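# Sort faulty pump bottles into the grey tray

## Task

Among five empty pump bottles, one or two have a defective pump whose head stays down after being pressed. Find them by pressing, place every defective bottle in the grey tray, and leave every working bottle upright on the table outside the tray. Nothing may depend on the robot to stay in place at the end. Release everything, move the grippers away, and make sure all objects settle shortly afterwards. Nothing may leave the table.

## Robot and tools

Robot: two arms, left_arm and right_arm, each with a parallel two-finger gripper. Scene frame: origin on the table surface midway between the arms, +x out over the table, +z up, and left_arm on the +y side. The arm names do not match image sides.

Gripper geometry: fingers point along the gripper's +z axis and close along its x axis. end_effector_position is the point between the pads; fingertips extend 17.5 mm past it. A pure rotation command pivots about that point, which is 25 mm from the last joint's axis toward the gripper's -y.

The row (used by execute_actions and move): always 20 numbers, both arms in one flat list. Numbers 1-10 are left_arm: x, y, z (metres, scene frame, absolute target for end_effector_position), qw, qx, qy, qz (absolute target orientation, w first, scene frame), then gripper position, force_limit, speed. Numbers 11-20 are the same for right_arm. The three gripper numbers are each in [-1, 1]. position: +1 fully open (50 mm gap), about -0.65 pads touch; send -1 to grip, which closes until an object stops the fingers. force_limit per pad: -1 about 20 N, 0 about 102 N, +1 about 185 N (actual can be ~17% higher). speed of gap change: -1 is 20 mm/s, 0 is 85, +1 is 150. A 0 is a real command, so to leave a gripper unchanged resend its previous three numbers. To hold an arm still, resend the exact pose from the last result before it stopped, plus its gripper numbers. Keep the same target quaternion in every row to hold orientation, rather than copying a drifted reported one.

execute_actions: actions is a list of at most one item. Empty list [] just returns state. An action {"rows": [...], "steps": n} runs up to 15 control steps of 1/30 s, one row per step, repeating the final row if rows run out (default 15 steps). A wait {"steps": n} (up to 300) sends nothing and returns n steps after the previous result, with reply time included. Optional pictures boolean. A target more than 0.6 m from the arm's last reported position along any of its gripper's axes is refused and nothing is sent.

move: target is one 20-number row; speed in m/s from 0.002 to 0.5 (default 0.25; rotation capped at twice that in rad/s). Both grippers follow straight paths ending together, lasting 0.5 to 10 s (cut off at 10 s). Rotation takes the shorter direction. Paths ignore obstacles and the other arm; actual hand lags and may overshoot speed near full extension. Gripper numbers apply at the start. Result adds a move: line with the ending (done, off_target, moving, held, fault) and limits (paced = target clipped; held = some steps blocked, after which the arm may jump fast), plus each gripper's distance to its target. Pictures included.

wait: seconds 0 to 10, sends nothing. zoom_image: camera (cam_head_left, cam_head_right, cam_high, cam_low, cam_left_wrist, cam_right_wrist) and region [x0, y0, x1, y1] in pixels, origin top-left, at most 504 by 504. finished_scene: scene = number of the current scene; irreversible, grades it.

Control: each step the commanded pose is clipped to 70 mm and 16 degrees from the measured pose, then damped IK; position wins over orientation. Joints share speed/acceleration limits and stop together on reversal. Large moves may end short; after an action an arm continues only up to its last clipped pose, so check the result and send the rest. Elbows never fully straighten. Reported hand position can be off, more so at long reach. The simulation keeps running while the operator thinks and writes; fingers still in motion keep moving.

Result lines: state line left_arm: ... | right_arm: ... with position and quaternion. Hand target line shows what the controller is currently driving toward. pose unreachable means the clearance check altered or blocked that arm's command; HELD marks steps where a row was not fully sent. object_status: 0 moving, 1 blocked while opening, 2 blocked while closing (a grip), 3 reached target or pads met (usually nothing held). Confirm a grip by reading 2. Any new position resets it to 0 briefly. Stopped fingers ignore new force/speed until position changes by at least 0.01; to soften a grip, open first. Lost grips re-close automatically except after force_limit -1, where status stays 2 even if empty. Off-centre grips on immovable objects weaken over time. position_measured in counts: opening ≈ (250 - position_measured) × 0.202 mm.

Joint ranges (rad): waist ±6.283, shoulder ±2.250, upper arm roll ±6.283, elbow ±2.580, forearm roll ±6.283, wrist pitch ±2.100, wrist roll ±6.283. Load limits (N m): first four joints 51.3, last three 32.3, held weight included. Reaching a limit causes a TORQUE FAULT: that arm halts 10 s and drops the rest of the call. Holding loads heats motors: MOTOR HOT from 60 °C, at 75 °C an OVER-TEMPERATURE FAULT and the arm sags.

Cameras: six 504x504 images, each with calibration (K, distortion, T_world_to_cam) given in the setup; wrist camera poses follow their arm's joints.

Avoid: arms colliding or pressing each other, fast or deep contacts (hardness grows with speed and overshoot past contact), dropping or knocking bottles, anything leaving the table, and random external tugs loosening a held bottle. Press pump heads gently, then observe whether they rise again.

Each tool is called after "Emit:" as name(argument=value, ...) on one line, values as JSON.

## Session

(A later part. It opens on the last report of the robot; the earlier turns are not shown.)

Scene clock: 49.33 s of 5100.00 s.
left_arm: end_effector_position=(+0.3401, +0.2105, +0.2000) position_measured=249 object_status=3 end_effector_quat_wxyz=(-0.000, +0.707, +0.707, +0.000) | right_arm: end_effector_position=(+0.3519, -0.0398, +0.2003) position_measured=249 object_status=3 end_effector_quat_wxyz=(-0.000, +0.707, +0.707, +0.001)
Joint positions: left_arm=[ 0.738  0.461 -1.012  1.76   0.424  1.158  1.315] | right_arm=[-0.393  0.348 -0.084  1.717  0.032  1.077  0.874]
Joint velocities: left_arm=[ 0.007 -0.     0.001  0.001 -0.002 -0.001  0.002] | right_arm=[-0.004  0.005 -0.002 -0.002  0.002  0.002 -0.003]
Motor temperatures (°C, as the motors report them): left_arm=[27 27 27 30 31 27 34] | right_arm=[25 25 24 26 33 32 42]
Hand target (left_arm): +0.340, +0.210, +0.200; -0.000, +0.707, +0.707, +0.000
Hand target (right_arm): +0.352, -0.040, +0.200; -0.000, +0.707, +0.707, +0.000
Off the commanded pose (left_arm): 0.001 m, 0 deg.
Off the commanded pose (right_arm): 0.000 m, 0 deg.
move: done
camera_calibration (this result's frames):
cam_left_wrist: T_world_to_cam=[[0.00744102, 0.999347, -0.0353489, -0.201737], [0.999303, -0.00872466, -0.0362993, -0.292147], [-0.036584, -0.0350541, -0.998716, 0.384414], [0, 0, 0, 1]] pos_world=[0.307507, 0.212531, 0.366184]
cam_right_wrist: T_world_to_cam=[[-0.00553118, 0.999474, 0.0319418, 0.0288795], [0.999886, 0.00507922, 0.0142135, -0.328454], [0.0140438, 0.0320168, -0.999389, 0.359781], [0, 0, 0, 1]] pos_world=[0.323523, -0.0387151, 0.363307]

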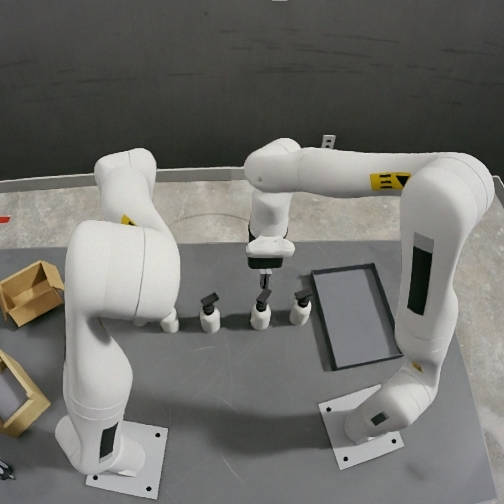

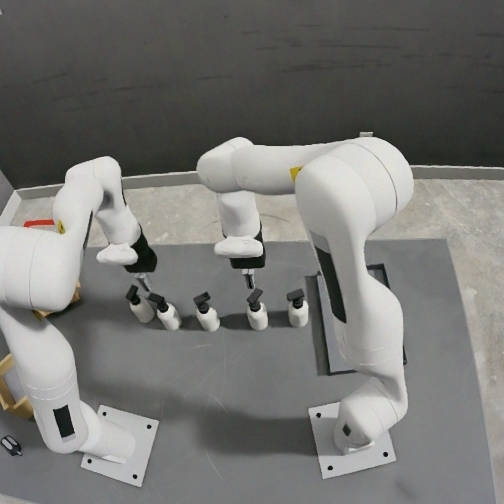

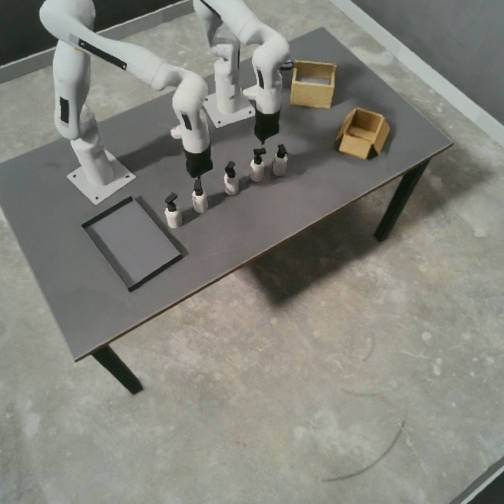

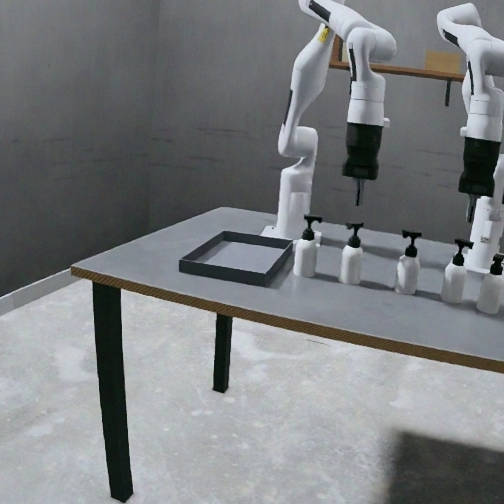

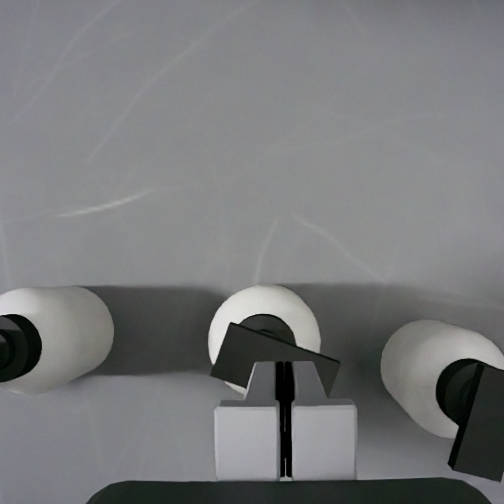

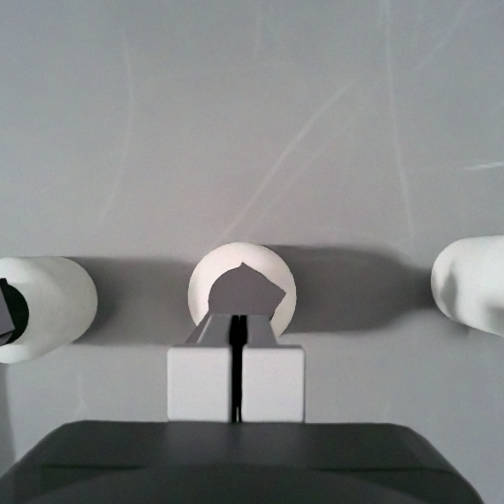

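Emit:
move(target=[0.336,0.202,0.175,0,0.707,0.707,0,-0.65,-0.5,1, 0.345,-0.038,0.175,0,0.707,0.707,0,-0.65,-0.5,1], speed=0.1)

Emit:
move(target=[0.336,0.202,0.142,0,0.707,0.707,0,-0.65,-0.5,1, 0.345,-0.038,0.142,0,0.707,0.707,0,-0.65,-0.5,1], speed=0.04)

Emit:
move(target=[0.336,0.202,0.2,0,0.707,0.707,0,-0.65,-0.5,1, 0.345,-0.038,0.22,0,0.707,0.707,0,-0.65,-0.5,1], speed=0.1)

Emit:
move(target=[0.342,0.1,0.2,0,0.707,0.707,0,-0.65,-0.5,1, 0.4,-0.3,0.26,0,0.707,0.707,0,-0.65,-0.5,1])

Emit:
zoom_image(camera="cam_low", region=[284, 150, 504, 320])

Scene clock: 58.60 s of 5100.00 s.
left_arm: end_effector_position=(+0.3359, +0.2021, +0.1752) position_measured=249 object_status=3 end_effector_quat_wxyz=(+0.000, +0.707, +0.707, +0.000) | right_arm: end_effector_position=(+0.3451, -0.0379, +0.1751) position_measured=249 object_status=3 end_effector_quat_wxyz=(-0.000, +0.707, +0.707, +0.000)
Joint positions: left_arm=[ 0.743  0.49  -0.991  1.812  0.46   1.091  1.303] | right_arm=[-0.405  0.371 -0.087  1.775  0.037  0.997  0.855]
Joint velocities: left_arm=[-0.002  0.003  0.     0.002  0.002 -0.002 -0.   ] | right_arm=[-0.001  0.001 -0.001  0.002  0.001 -0.003 -0.001]
Motor temperatures (°C, as the motors report them): left_arm=[27 27 27 30 31 27 34] | right_arm=[25 25 24 26 33 32 42]
Hand target (left_arm): +0.336, +0.202, +0.175; -0.000, +0.707, +0.707, +0.000
Hand target (right_arm): +0.345, -0.038, +0.175; -0.000, +0.707, +0.707, +0.000
Off the commanded pose (left_arm): 0.000 m, 0 deg.
Off the commanded pose (right_arm): 0.000 m, 0 deg.
After step 90, 5.50 s passed at rest.
move: done
camera_calibration (this result's frames):
cam_left_wrist: T_world_to_cam=[[0.0081057, 0.999319, -0.036005, -0.194257], [0.999292, -0.00941786, -0.0364251, -0.288791], [-0.0367394, -0.0356843, -0.998688, 0.359341], [0, 0, 0, 1]] pos_world=[0.303363, 0.204228, 0.341356]
cam_right_wrist: T_world_to_cam=[[-0.0061945, 0.999506, 0.0308046, 0.0281907], [0.999888, 0.0057702, 0.0138436, -0.321269], [0.013659, 0.0308869, -0.99943, 0.334682], [0, 0, 0, 1]] pos_world=[0.316836, -0.0366602, 0.33807]

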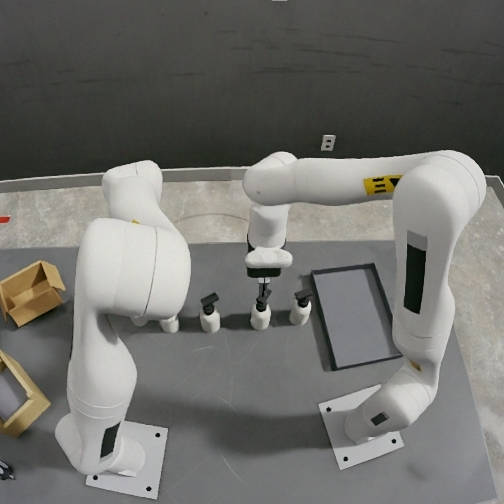

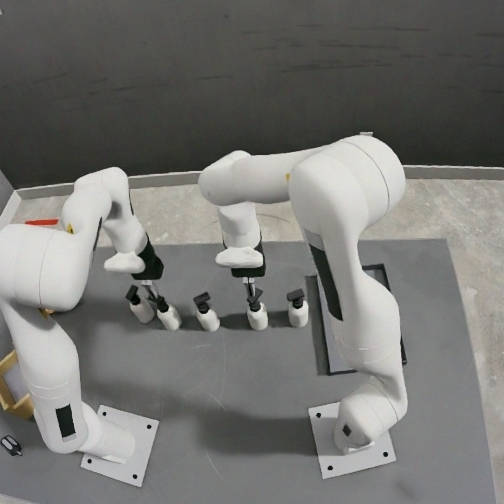

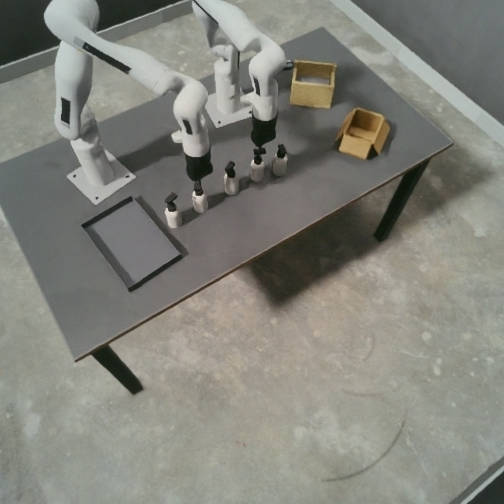

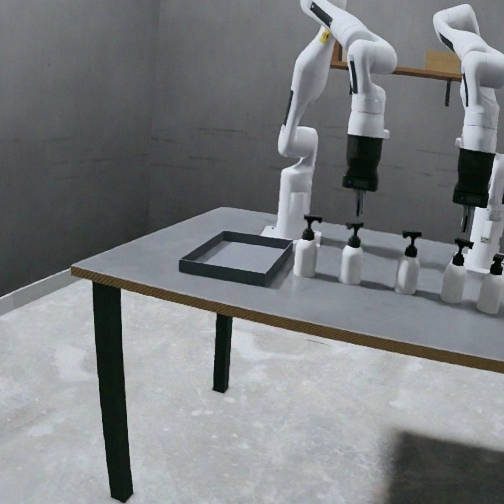

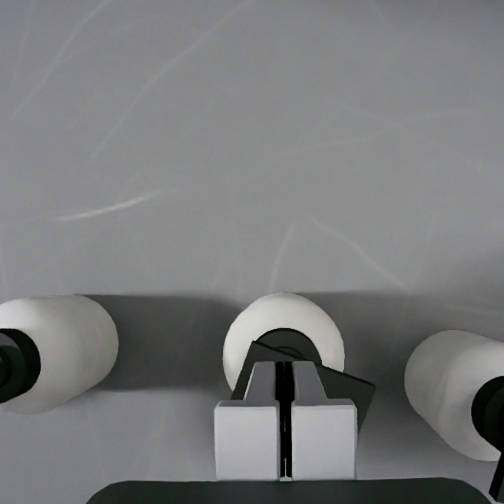

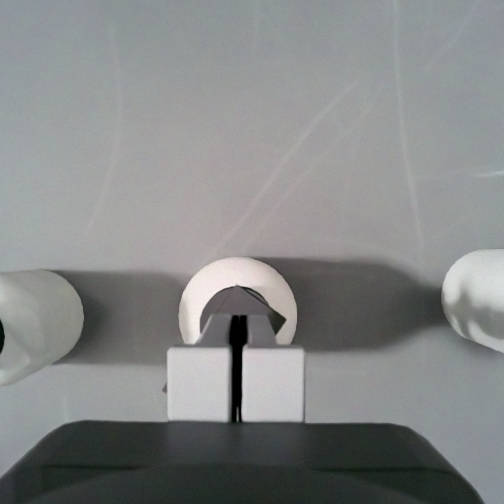

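Scene clock: 59.73 s of 5100.00 s.
left_arm: end_effector_position=(+0.3359, +0.2019, +0.1423) position_measured=249 object_status=3 end_effector_quat_wxyz=(+0.000, +0.707, +0.707, +0.000) | right_arm: end_effector_position=(+0.3459, -0.0372, +0.1442) position_measured=249 object_status=3 end_effector_quat_wxyz=(+0.000, +0.707, +0.707, +0.002)
Joint positions: left_arm=[ 0.711  0.537 -0.954  1.866  0.517  1.008  1.253] | right_arm=[-0.407  0.414 -0.086  1.826  0.044  0.899  0.849]
Joint velocities: left_arm=[-0.002  0.002  0.002  0.002  0.003 -0.001 -0.002] | right_arm=[-0.    -0.001  0.001  0.002  0.001 -0.002 -0.   ]
Motor temperatures (°C, as the motors report them): left_arm=[27 27 27 30 31 27 34] | right_arm=[25 25 24 26 33 32 42]
Hand target (left_arm): +0.336, +0.202, +0.142; -0.000, +0.707, +0.707, +0.000
Hand target (right_arm): +0.345, -0.038, +0.142; -0.000, +0.707, +0.707, +0.000
Off the commanded pose (left_arm): 0.000 m, 0 deg.
Off the commanded pose (right_arm): 0.003 m, 0 deg.
move: done
camera_calibration (this result's frames):
cam_left_wrist: T_world_to_cam=[[0.00831522, 0.999307, -0.0362774, -0.195324], [0.999296, -0.00963126, -0.0362544, -0.289971], [-0.0365787, -0.0359504, -0.998684, 0.326504], [0, 0, 0, 1]] pos_world=[0.303334, 0.204133, 0.308476]
cam_right_wrist: T_world_to_cam=[[-0.00632239, 0.999418, 0.0335273, 0.0280419], [0.999831, 0.00573872, 0.0174766, -0.322173], [0.0172741, 0.0336321, -0.999285, 0.302632], [0, 0, 0, 1]] pos_world=[0.317068, -0.0363549, 0.307106]

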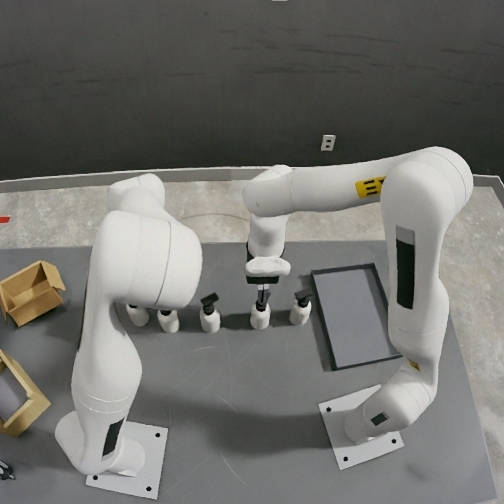

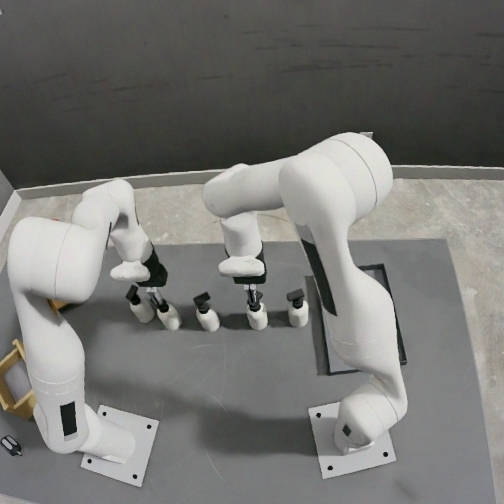

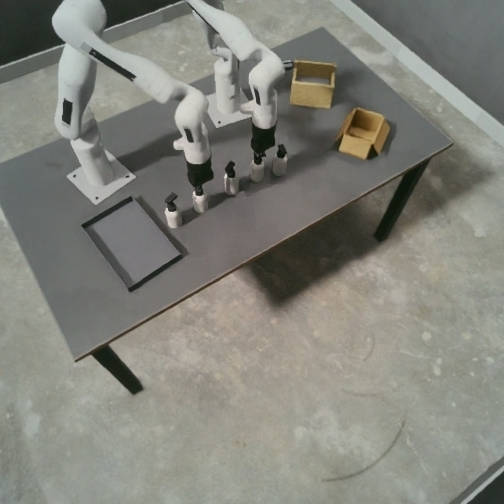

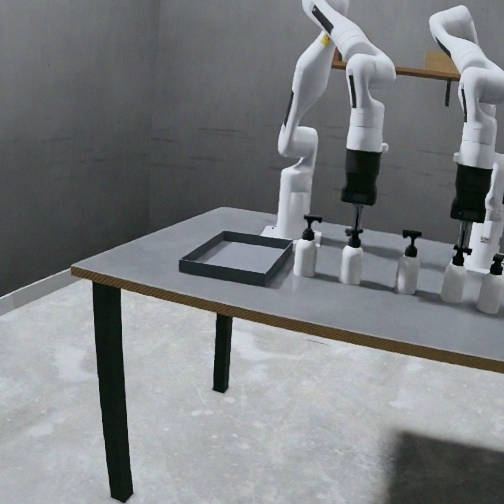

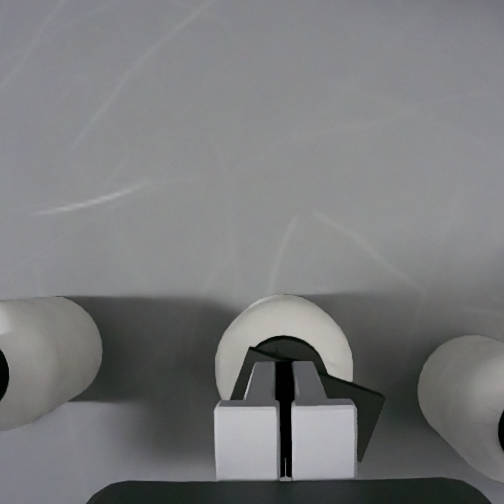

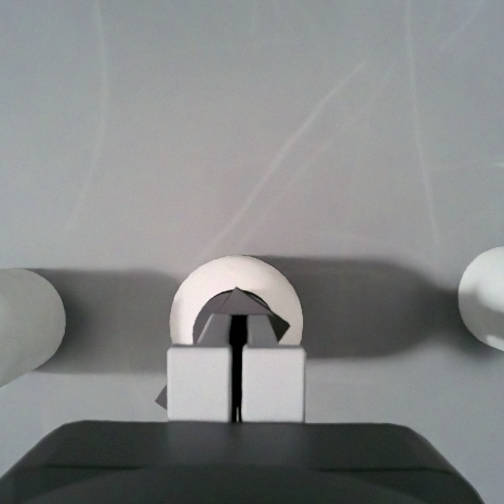

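Scene clock: 60.87 s of 5100.00 s.
left_arm: end_effector_position=(+0.3362, +0.2019, +0.1998) position_measured=249 object_status=3 end_effector_quat_wxyz=(-0.000, +0.707, +0.707, -0.000) | right_arm: end_effector_position=(+0.3448, -0.0382, +0.2200) position_measured=249 object_status=3 end_effector_quat_wxyz=(+0.000, +0.707, +0.707, -0.000)
Joint positions: left_arm=[ 0.763  0.457 -1.013  1.766  0.422  1.156  1.338] | right_arm=[-0.405  0.317 -0.087  1.692  0.03   1.133  0.862]
Joint velocities: left_arm=[ 0.002 -0.001 -0.001 -0.002 -0.001  0.001 -0.   ] | right_arm=[-0.    -0.003  0.    -0.002 -0.     0.003  0.   ]
Motor temperatures (°C, as the motors report them): left_arm=[27 27 27 30 31 27 34] | right_arm=[25 25 24 26 33 32 42]
Hand target (left_arm): +0.336, +0.202, +0.200; +0.000, +0.707, +0.707, -0.000
Hand target (right_arm): +0.345, -0.038, +0.220; +0.000, +0.707, +0.707, -0.000
Off the commanded pose (left_arm): 0.000 m, 0 deg.
Off the commanded pose (right_arm): 0.000 m, 0 deg.
move: done
camera_calibration (this result's frames):
cam_left_wrist: T_world_to_cam=[[0.00791662, 0.999322, -0.0359501, -0.193195], [0.999285, -0.00923518, -0.0366607, -0.288142], [-0.0369679, -0.0356342, -0.998681, 0.384056], [0, 0, 0, 1]] pos_world=[0.303663, 0.204089, 0.36604]
cam_right_wrist: T_world_to_cam=[[-0.0057455, 0.999519, 0.0304709, 0.0270145], [0.999891, 0.00532762, 0.0137777, -0.321537], [0.0136087, 0.0305468, -0.999441, 0.379621], [0, 0, 0, 1]] pos_world=[0.316491, -0.0368846, 0.383015]

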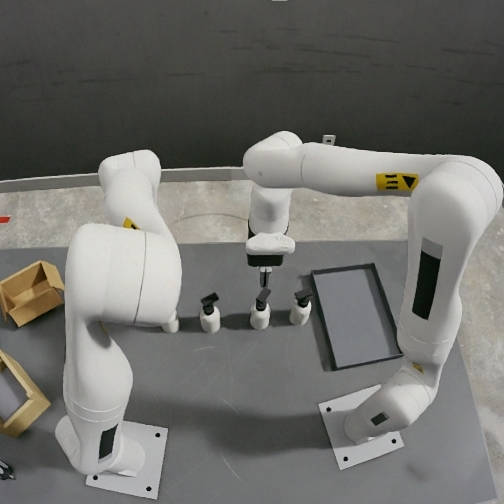

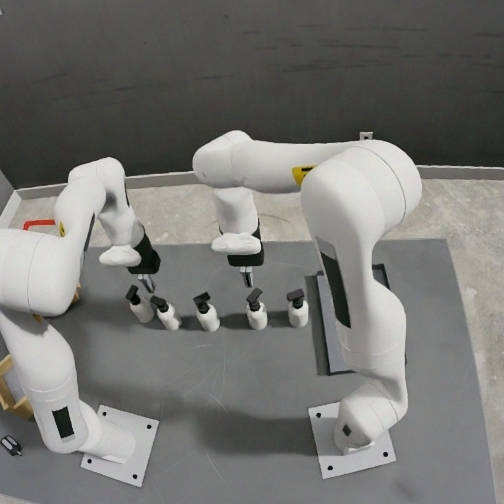

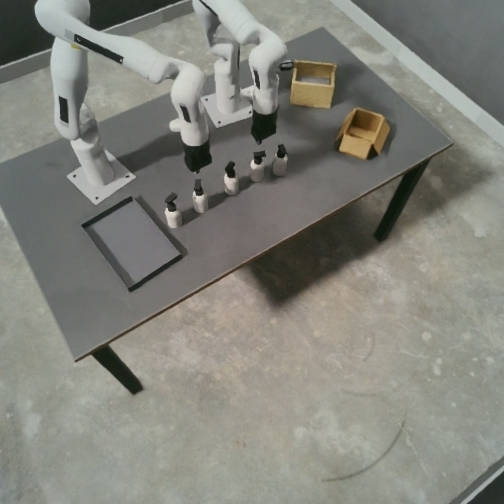

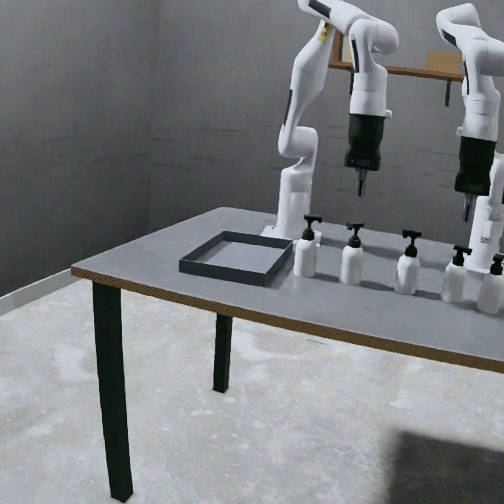

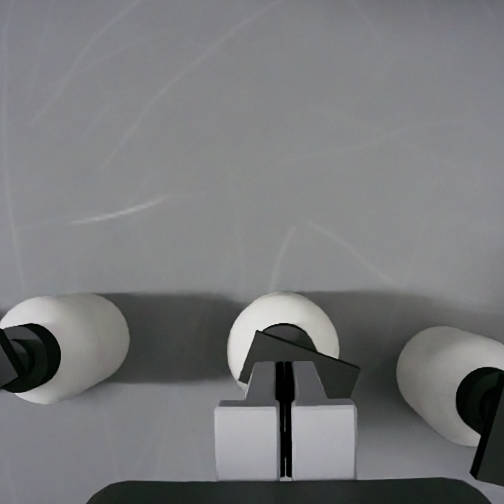

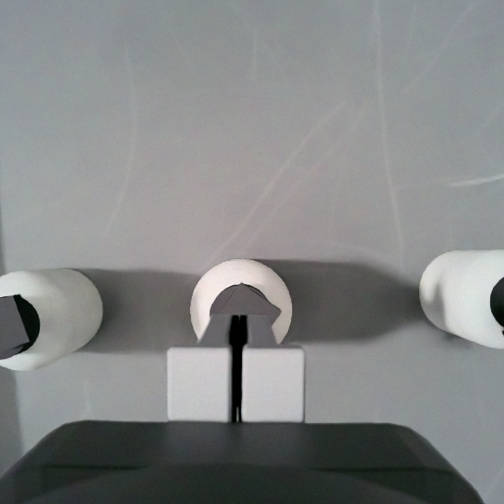

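Scene clock: 62.43 s of 5100.00 s.
left_arm: end_effector_position=(+0.3422, +0.1003, +0.1999) position_measured=249 object_status=3 end_effector_quat_wxyz=(+0.000, +0.707, +0.707, +0.000) | right_arm: end_effector_position=(+0.4002, -0.3006, +0.2601) position_measured=249 object_status=3 end_effector_quat_wxyz=(+0.001, +0.707, +0.707, -0.001)
Joint positions: left_arm=[ 0.905  0.545 -0.97   1.632  0.472  1.218  1.553] | right_arm=[ 0.101  0.232  0.121  1.676 -0.026  1.235  1.59 ]
Joint velocities: left_arm=[ 0.002  0.002  0.002 -0.002 -0.     0.001  0.001] | right_arm=[ 0.007  0.005  0.006 -0.002 -0.003  0.001  0.005]
Motor temperatures (°C, as the motors report them): left_arm=[27 27 27 30 31 27 34] | right_arm=[25 25 24 26 33 32 42]
Hand target (left_arm): +0.342, +0.100, +0.200; -0.000, +0.707, +0.707, +0.000
Hand target (right_arm): +0.400, -0.301, +0.260; +0.001, +0.707, +0.707, -0.001
Off the commanded pose (left_arm): 0.000 m, 0 deg.
Off the commanded pose (right_arm): 0.001 m, 0 deg.
move: done
camera_calibration (this result's frames):
cam_left_wrist: T_world_to_cam=[[0.00785897, 0.999338, -0.0355211, -0.0917338], [0.999309, -0.00913919, -0.0360237, -0.295213], [-0.0363245, -0.0352134, -0.998719, 0.380507], [0, 0, 0, 1]] pos_world=[0.309552, 0.102374, 0.366126]
cam_right_wrist: T_world_to_cam=[[-0.00695867, 0.999599, 0.0274483, 0.289643], [0.999884, 0.00658334, 0.0137407, -0.375724], [0.0135545, 0.0275407, -0.999529, 0.426139], [0, 0, 0, 1]] pos_world=[0.37192, -0.298789, 0.423151]

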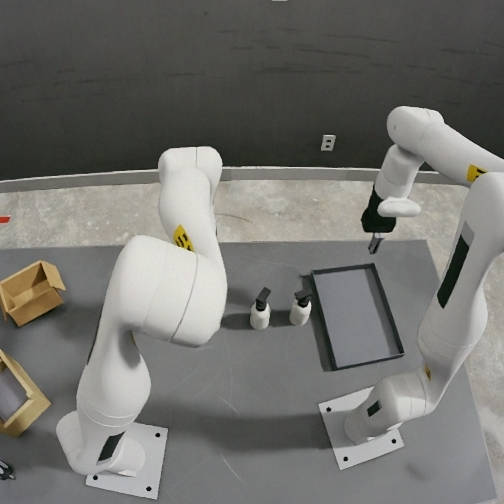

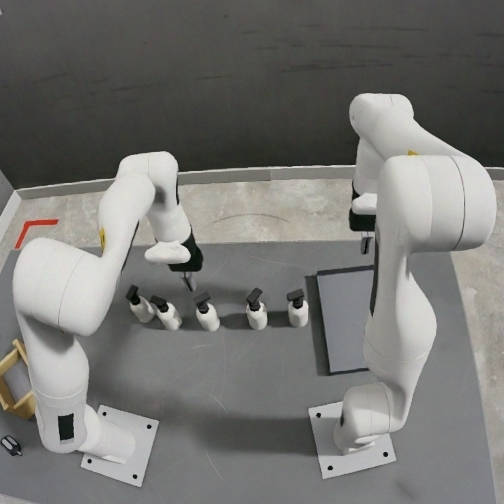

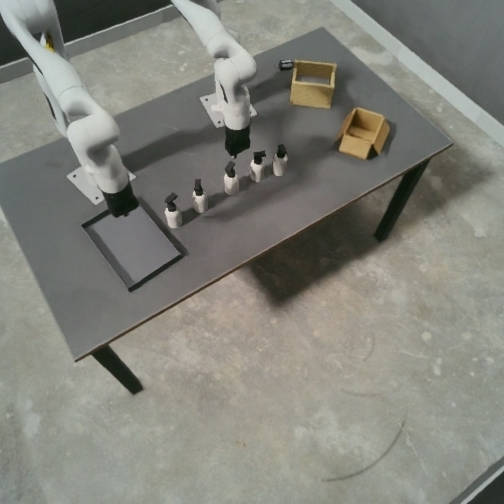

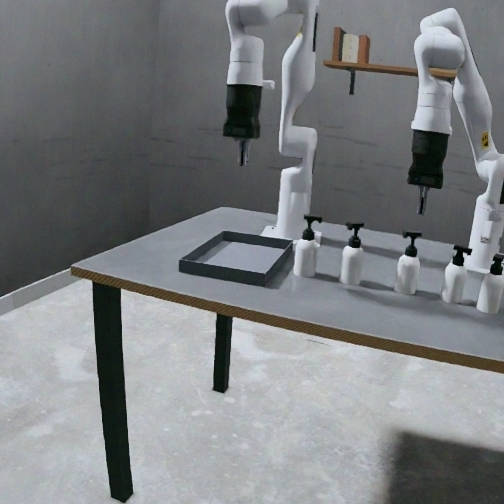

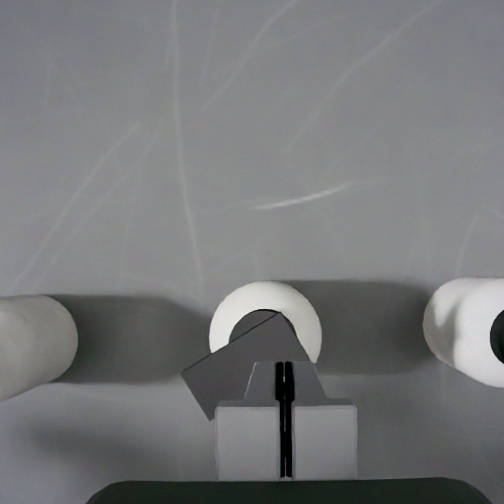

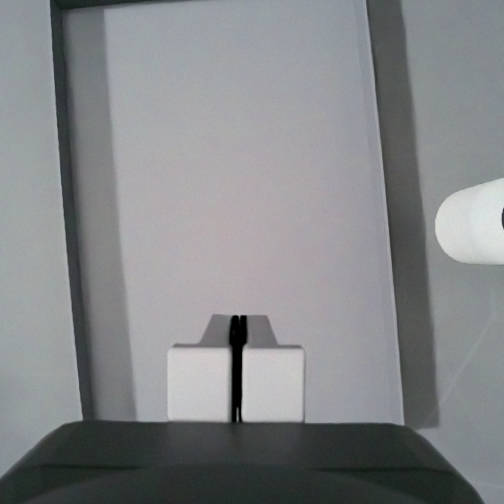

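Region (284, 150, 504, 320) of cam_low's 504x504 image, scaled by 2.291, with more detail than that image has; it fills the top 389 rows of this view, and the rest is white.

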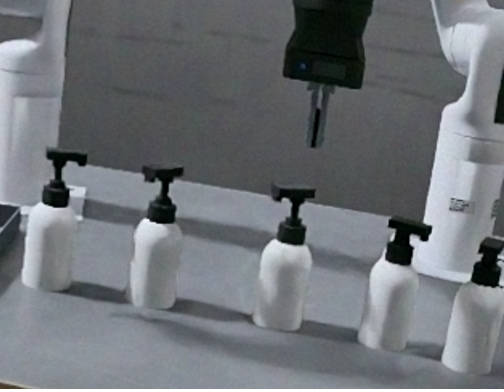

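Emit:
zoom_image(camera="cam_low", region=[424, 220, 504, 320])

Emit:
zoom_image(camera="cam_high", region=[150, 120, 310, 240])

Region (424, 220, 504, 320) of cam_low's 504x504 image, scaled by 5.040, with more detail than that image has; it fills the left 403 columns of this view, and the rest is white.

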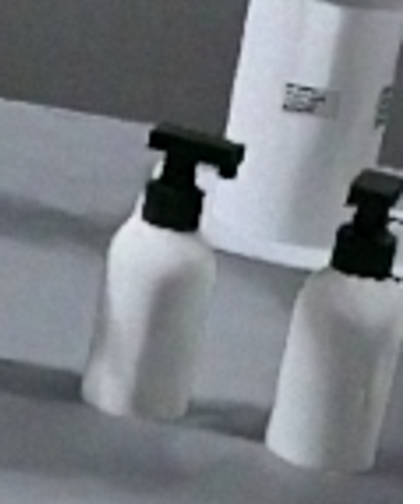

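Region (150, 120, 310, 240) of cam_high's 504x504 image, scaled by 3.150, with more detail than that image has; it fills the top 378 rows of this view, and the rest is white.

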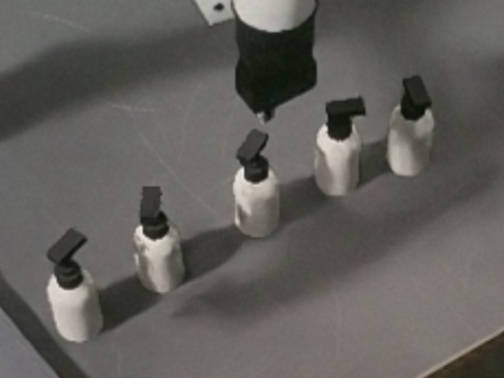

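Emit:
move(target=[0.335,0.202,0.2,0,0.191,0.982,0,1,-0.3,1, 0.33,-0.58,0.3,0,0.87,0.492,0,1,-0.3,1])

Emit:
move(target=[0.335,0.202,0.16,0,0.191,0.982,0,1,-0.3,1, 0.33,-0.58,0.3,0,0.87,0.492,0,1,-0.3,1], speed=0.1)

Scene clock: 89.90 s of 5100.00 s.
left_arm: end_effector_position=(+0.3349, +0.2016, +0.2003) position_measured=3 object_status=3 end_effector_quat_wxyz=(+0.000, +0.191, +0.982, -0.000) | right_arm: end_effector_position=(+0.3297, -0.5804, +0.3004) position_measured=3 object_status=3 end_effector_quat_wxyz=(+0.001, +0.870, +0.493, -0.002)
Joint positions: left_arm=[ 0.903  0.557 -1.342  1.827  0.578  1.233  2.291] | right_arm=[ 0.638  0.35   0.422  1.413 -0.139  1.409  1.882]
Joint velocities: left_arm=[ 0.001  0.001 -0.002  0.001  0.001 -0.001  0.002] | right_arm=[ 0.006  0.007  0.002 -0.003 -0.002  0.002  0.003]
Motor temperatures (°C, as the motors report them): left_arm=[27 27 27 30 31 27 34] | right_arm=[25 25 24 26 33 32 42]
Hand target (left_arm): +0.335, +0.202, +0.200; +0.000, +0.191, +0.982, -0.000
Hand target (right_arm): +0.330, -0.581, +0.300; +0.000, +0.870, +0.492, -0.002
Off the commanded pose (left_arm): 0.000 m, 0 deg.
Off the commanded pose (right_arm): 0.001 m, 0 deg.
After step 90, 21.67 s passed at rest.
move: done
camera_calibration (this result's frames):
cam_left_wrist: T_world_to_cam=[[-0.92347, 0.38194, -0.0364031, 0.243617], [0.383185, 0.922915, -0.0373817, -0.268293], [0.0193193, -0.04847, -0.998638, 0.368157], [0, 0, 0, 1]] pos_world=[0.320667, 0.172409, 0.366495]
cam_right_wrist: T_world_to_cam=[[0.509228, 0.860204, 0.0271277, 0.316687], [0.860262, -0.50968, 0.0132769, -0.557428], [0.0252473, 0.016576, -0.999544, 0.464778], [0, 0, 0, 1]] pos_world=[0.306534, -0.564229, 0.463376]

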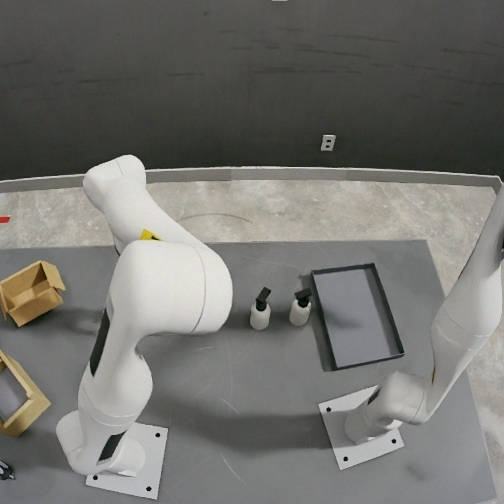

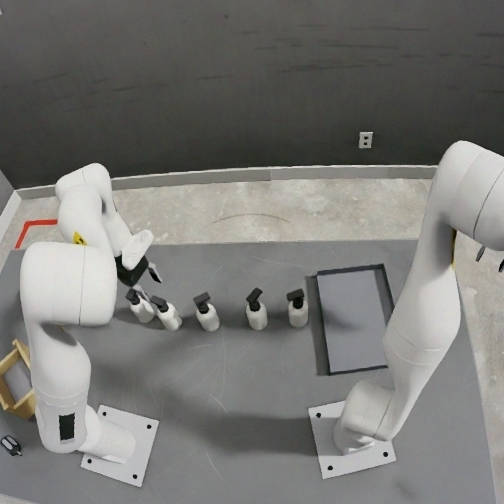

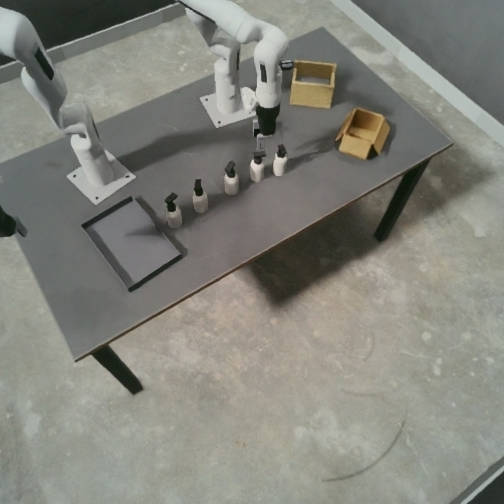

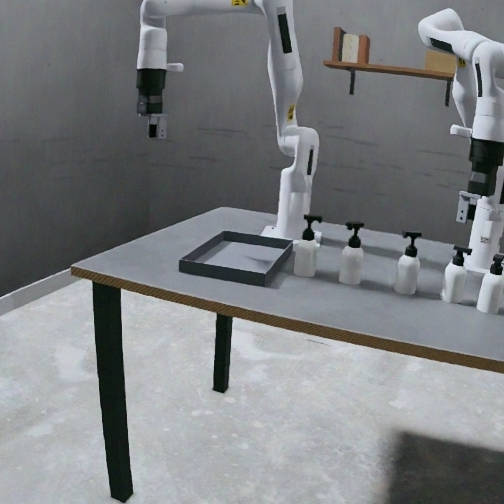

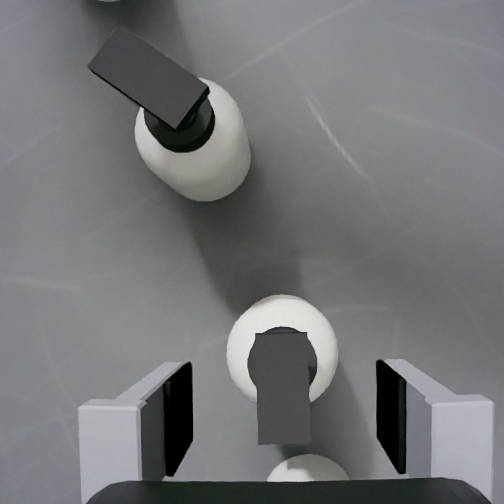

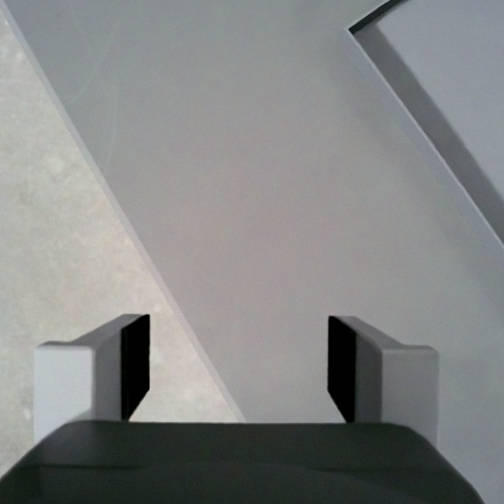

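Scene clock: 90.73 s of 5100.00 s.
left_arm: end_effector_position=(+0.3349, +0.2019, +0.1602) position_measured=3 object_status=3 end_effector_quat_wxyz=(+0.000, +0.191, +0.982, -0.000) | right_arm: end_effector_position=(+0.3300, -0.5800, +0.3000) position_measured=3 object_status=3 end_effector_quat_wxyz=(-0.000, +0.870, +0.492, -0.000)
Joint positions: left_arm=[ 0.858  0.61  -1.283  1.9    0.65   1.139  2.228] | right_arm=[ 0.64   0.35   0.422  1.414 -0.143  1.408  1.883]
Joint velocities: left_arm=[-0.007  0.004  0.001  0.001  0.001 -0.002 -0.002] | right_arm=[-0.     0.001  0.     0.     0.001  0.     0.   ]
Motor temperatures (°C, as the motors report them): left_arm=[27 27 27 30 31 27 34] | right_arm=[25 25 24 26 33 32 42]
Hand target (left_arm): +0.335, +0.202, +0.160; -0.000, +0.191, +0.982, +0.000
Hand target (right_arm): +0.330, -0.580, +0.300; -0.000, +0.870, +0.492, -0.000
Off the commanded pose (left_arm): 0.000 m, 0 deg.
Off the commanded pose (right_arm): 0.000 m, 0 deg.
move: done
camera_calibration (this result's frames):
cam_left_wrist: T_world_to_cam=[[-0.923309, 0.382357, -0.0360912, 0.241835], [0.383572, 0.922785, -0.0366123, -0.27029], [0.0193055, -0.047648, -0.998678, 0.327965], [0, 0, 0, 1]] pos_world=[0.320633, 0.172579, 0.326364]
cam_right_wrist: T_world_to_cam=[[0.509835, 0.859727, 0.0306253, 0.314732], [0.859833, -0.510389, 0.0137991, -0.557895], [0.0274943, 0.0192974, -0.999436, 0.465213], [0, 0, 0, 1]] pos_world=[0.306445, -0.564305, 0.463011]

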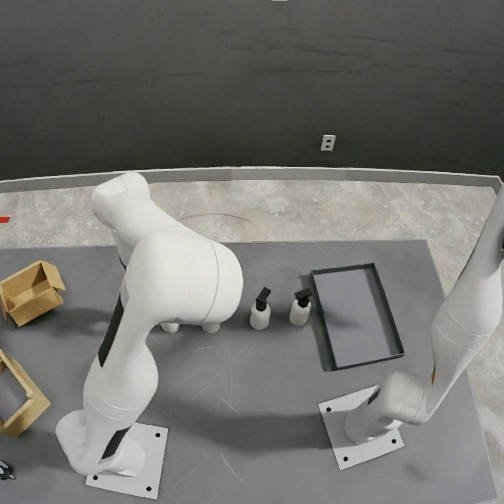

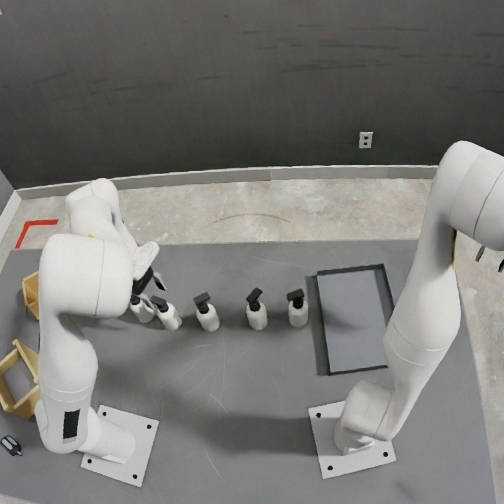

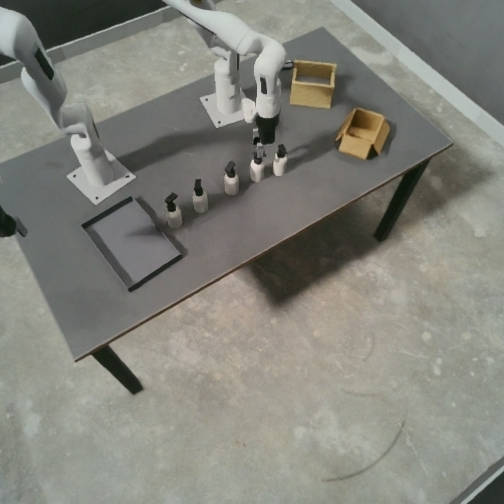

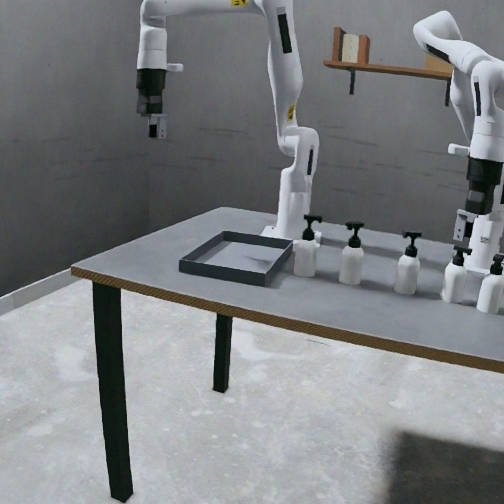

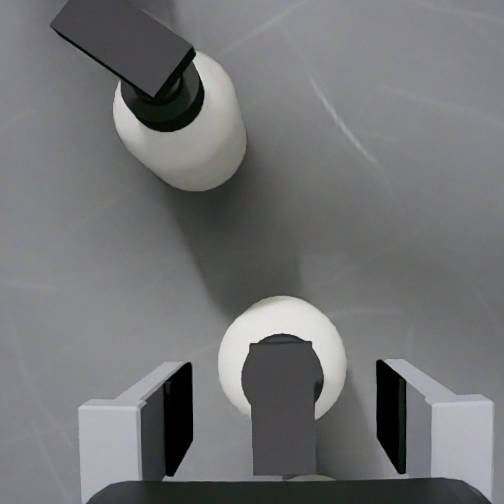

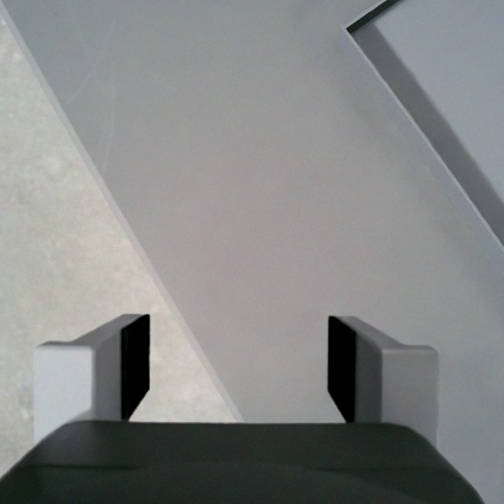

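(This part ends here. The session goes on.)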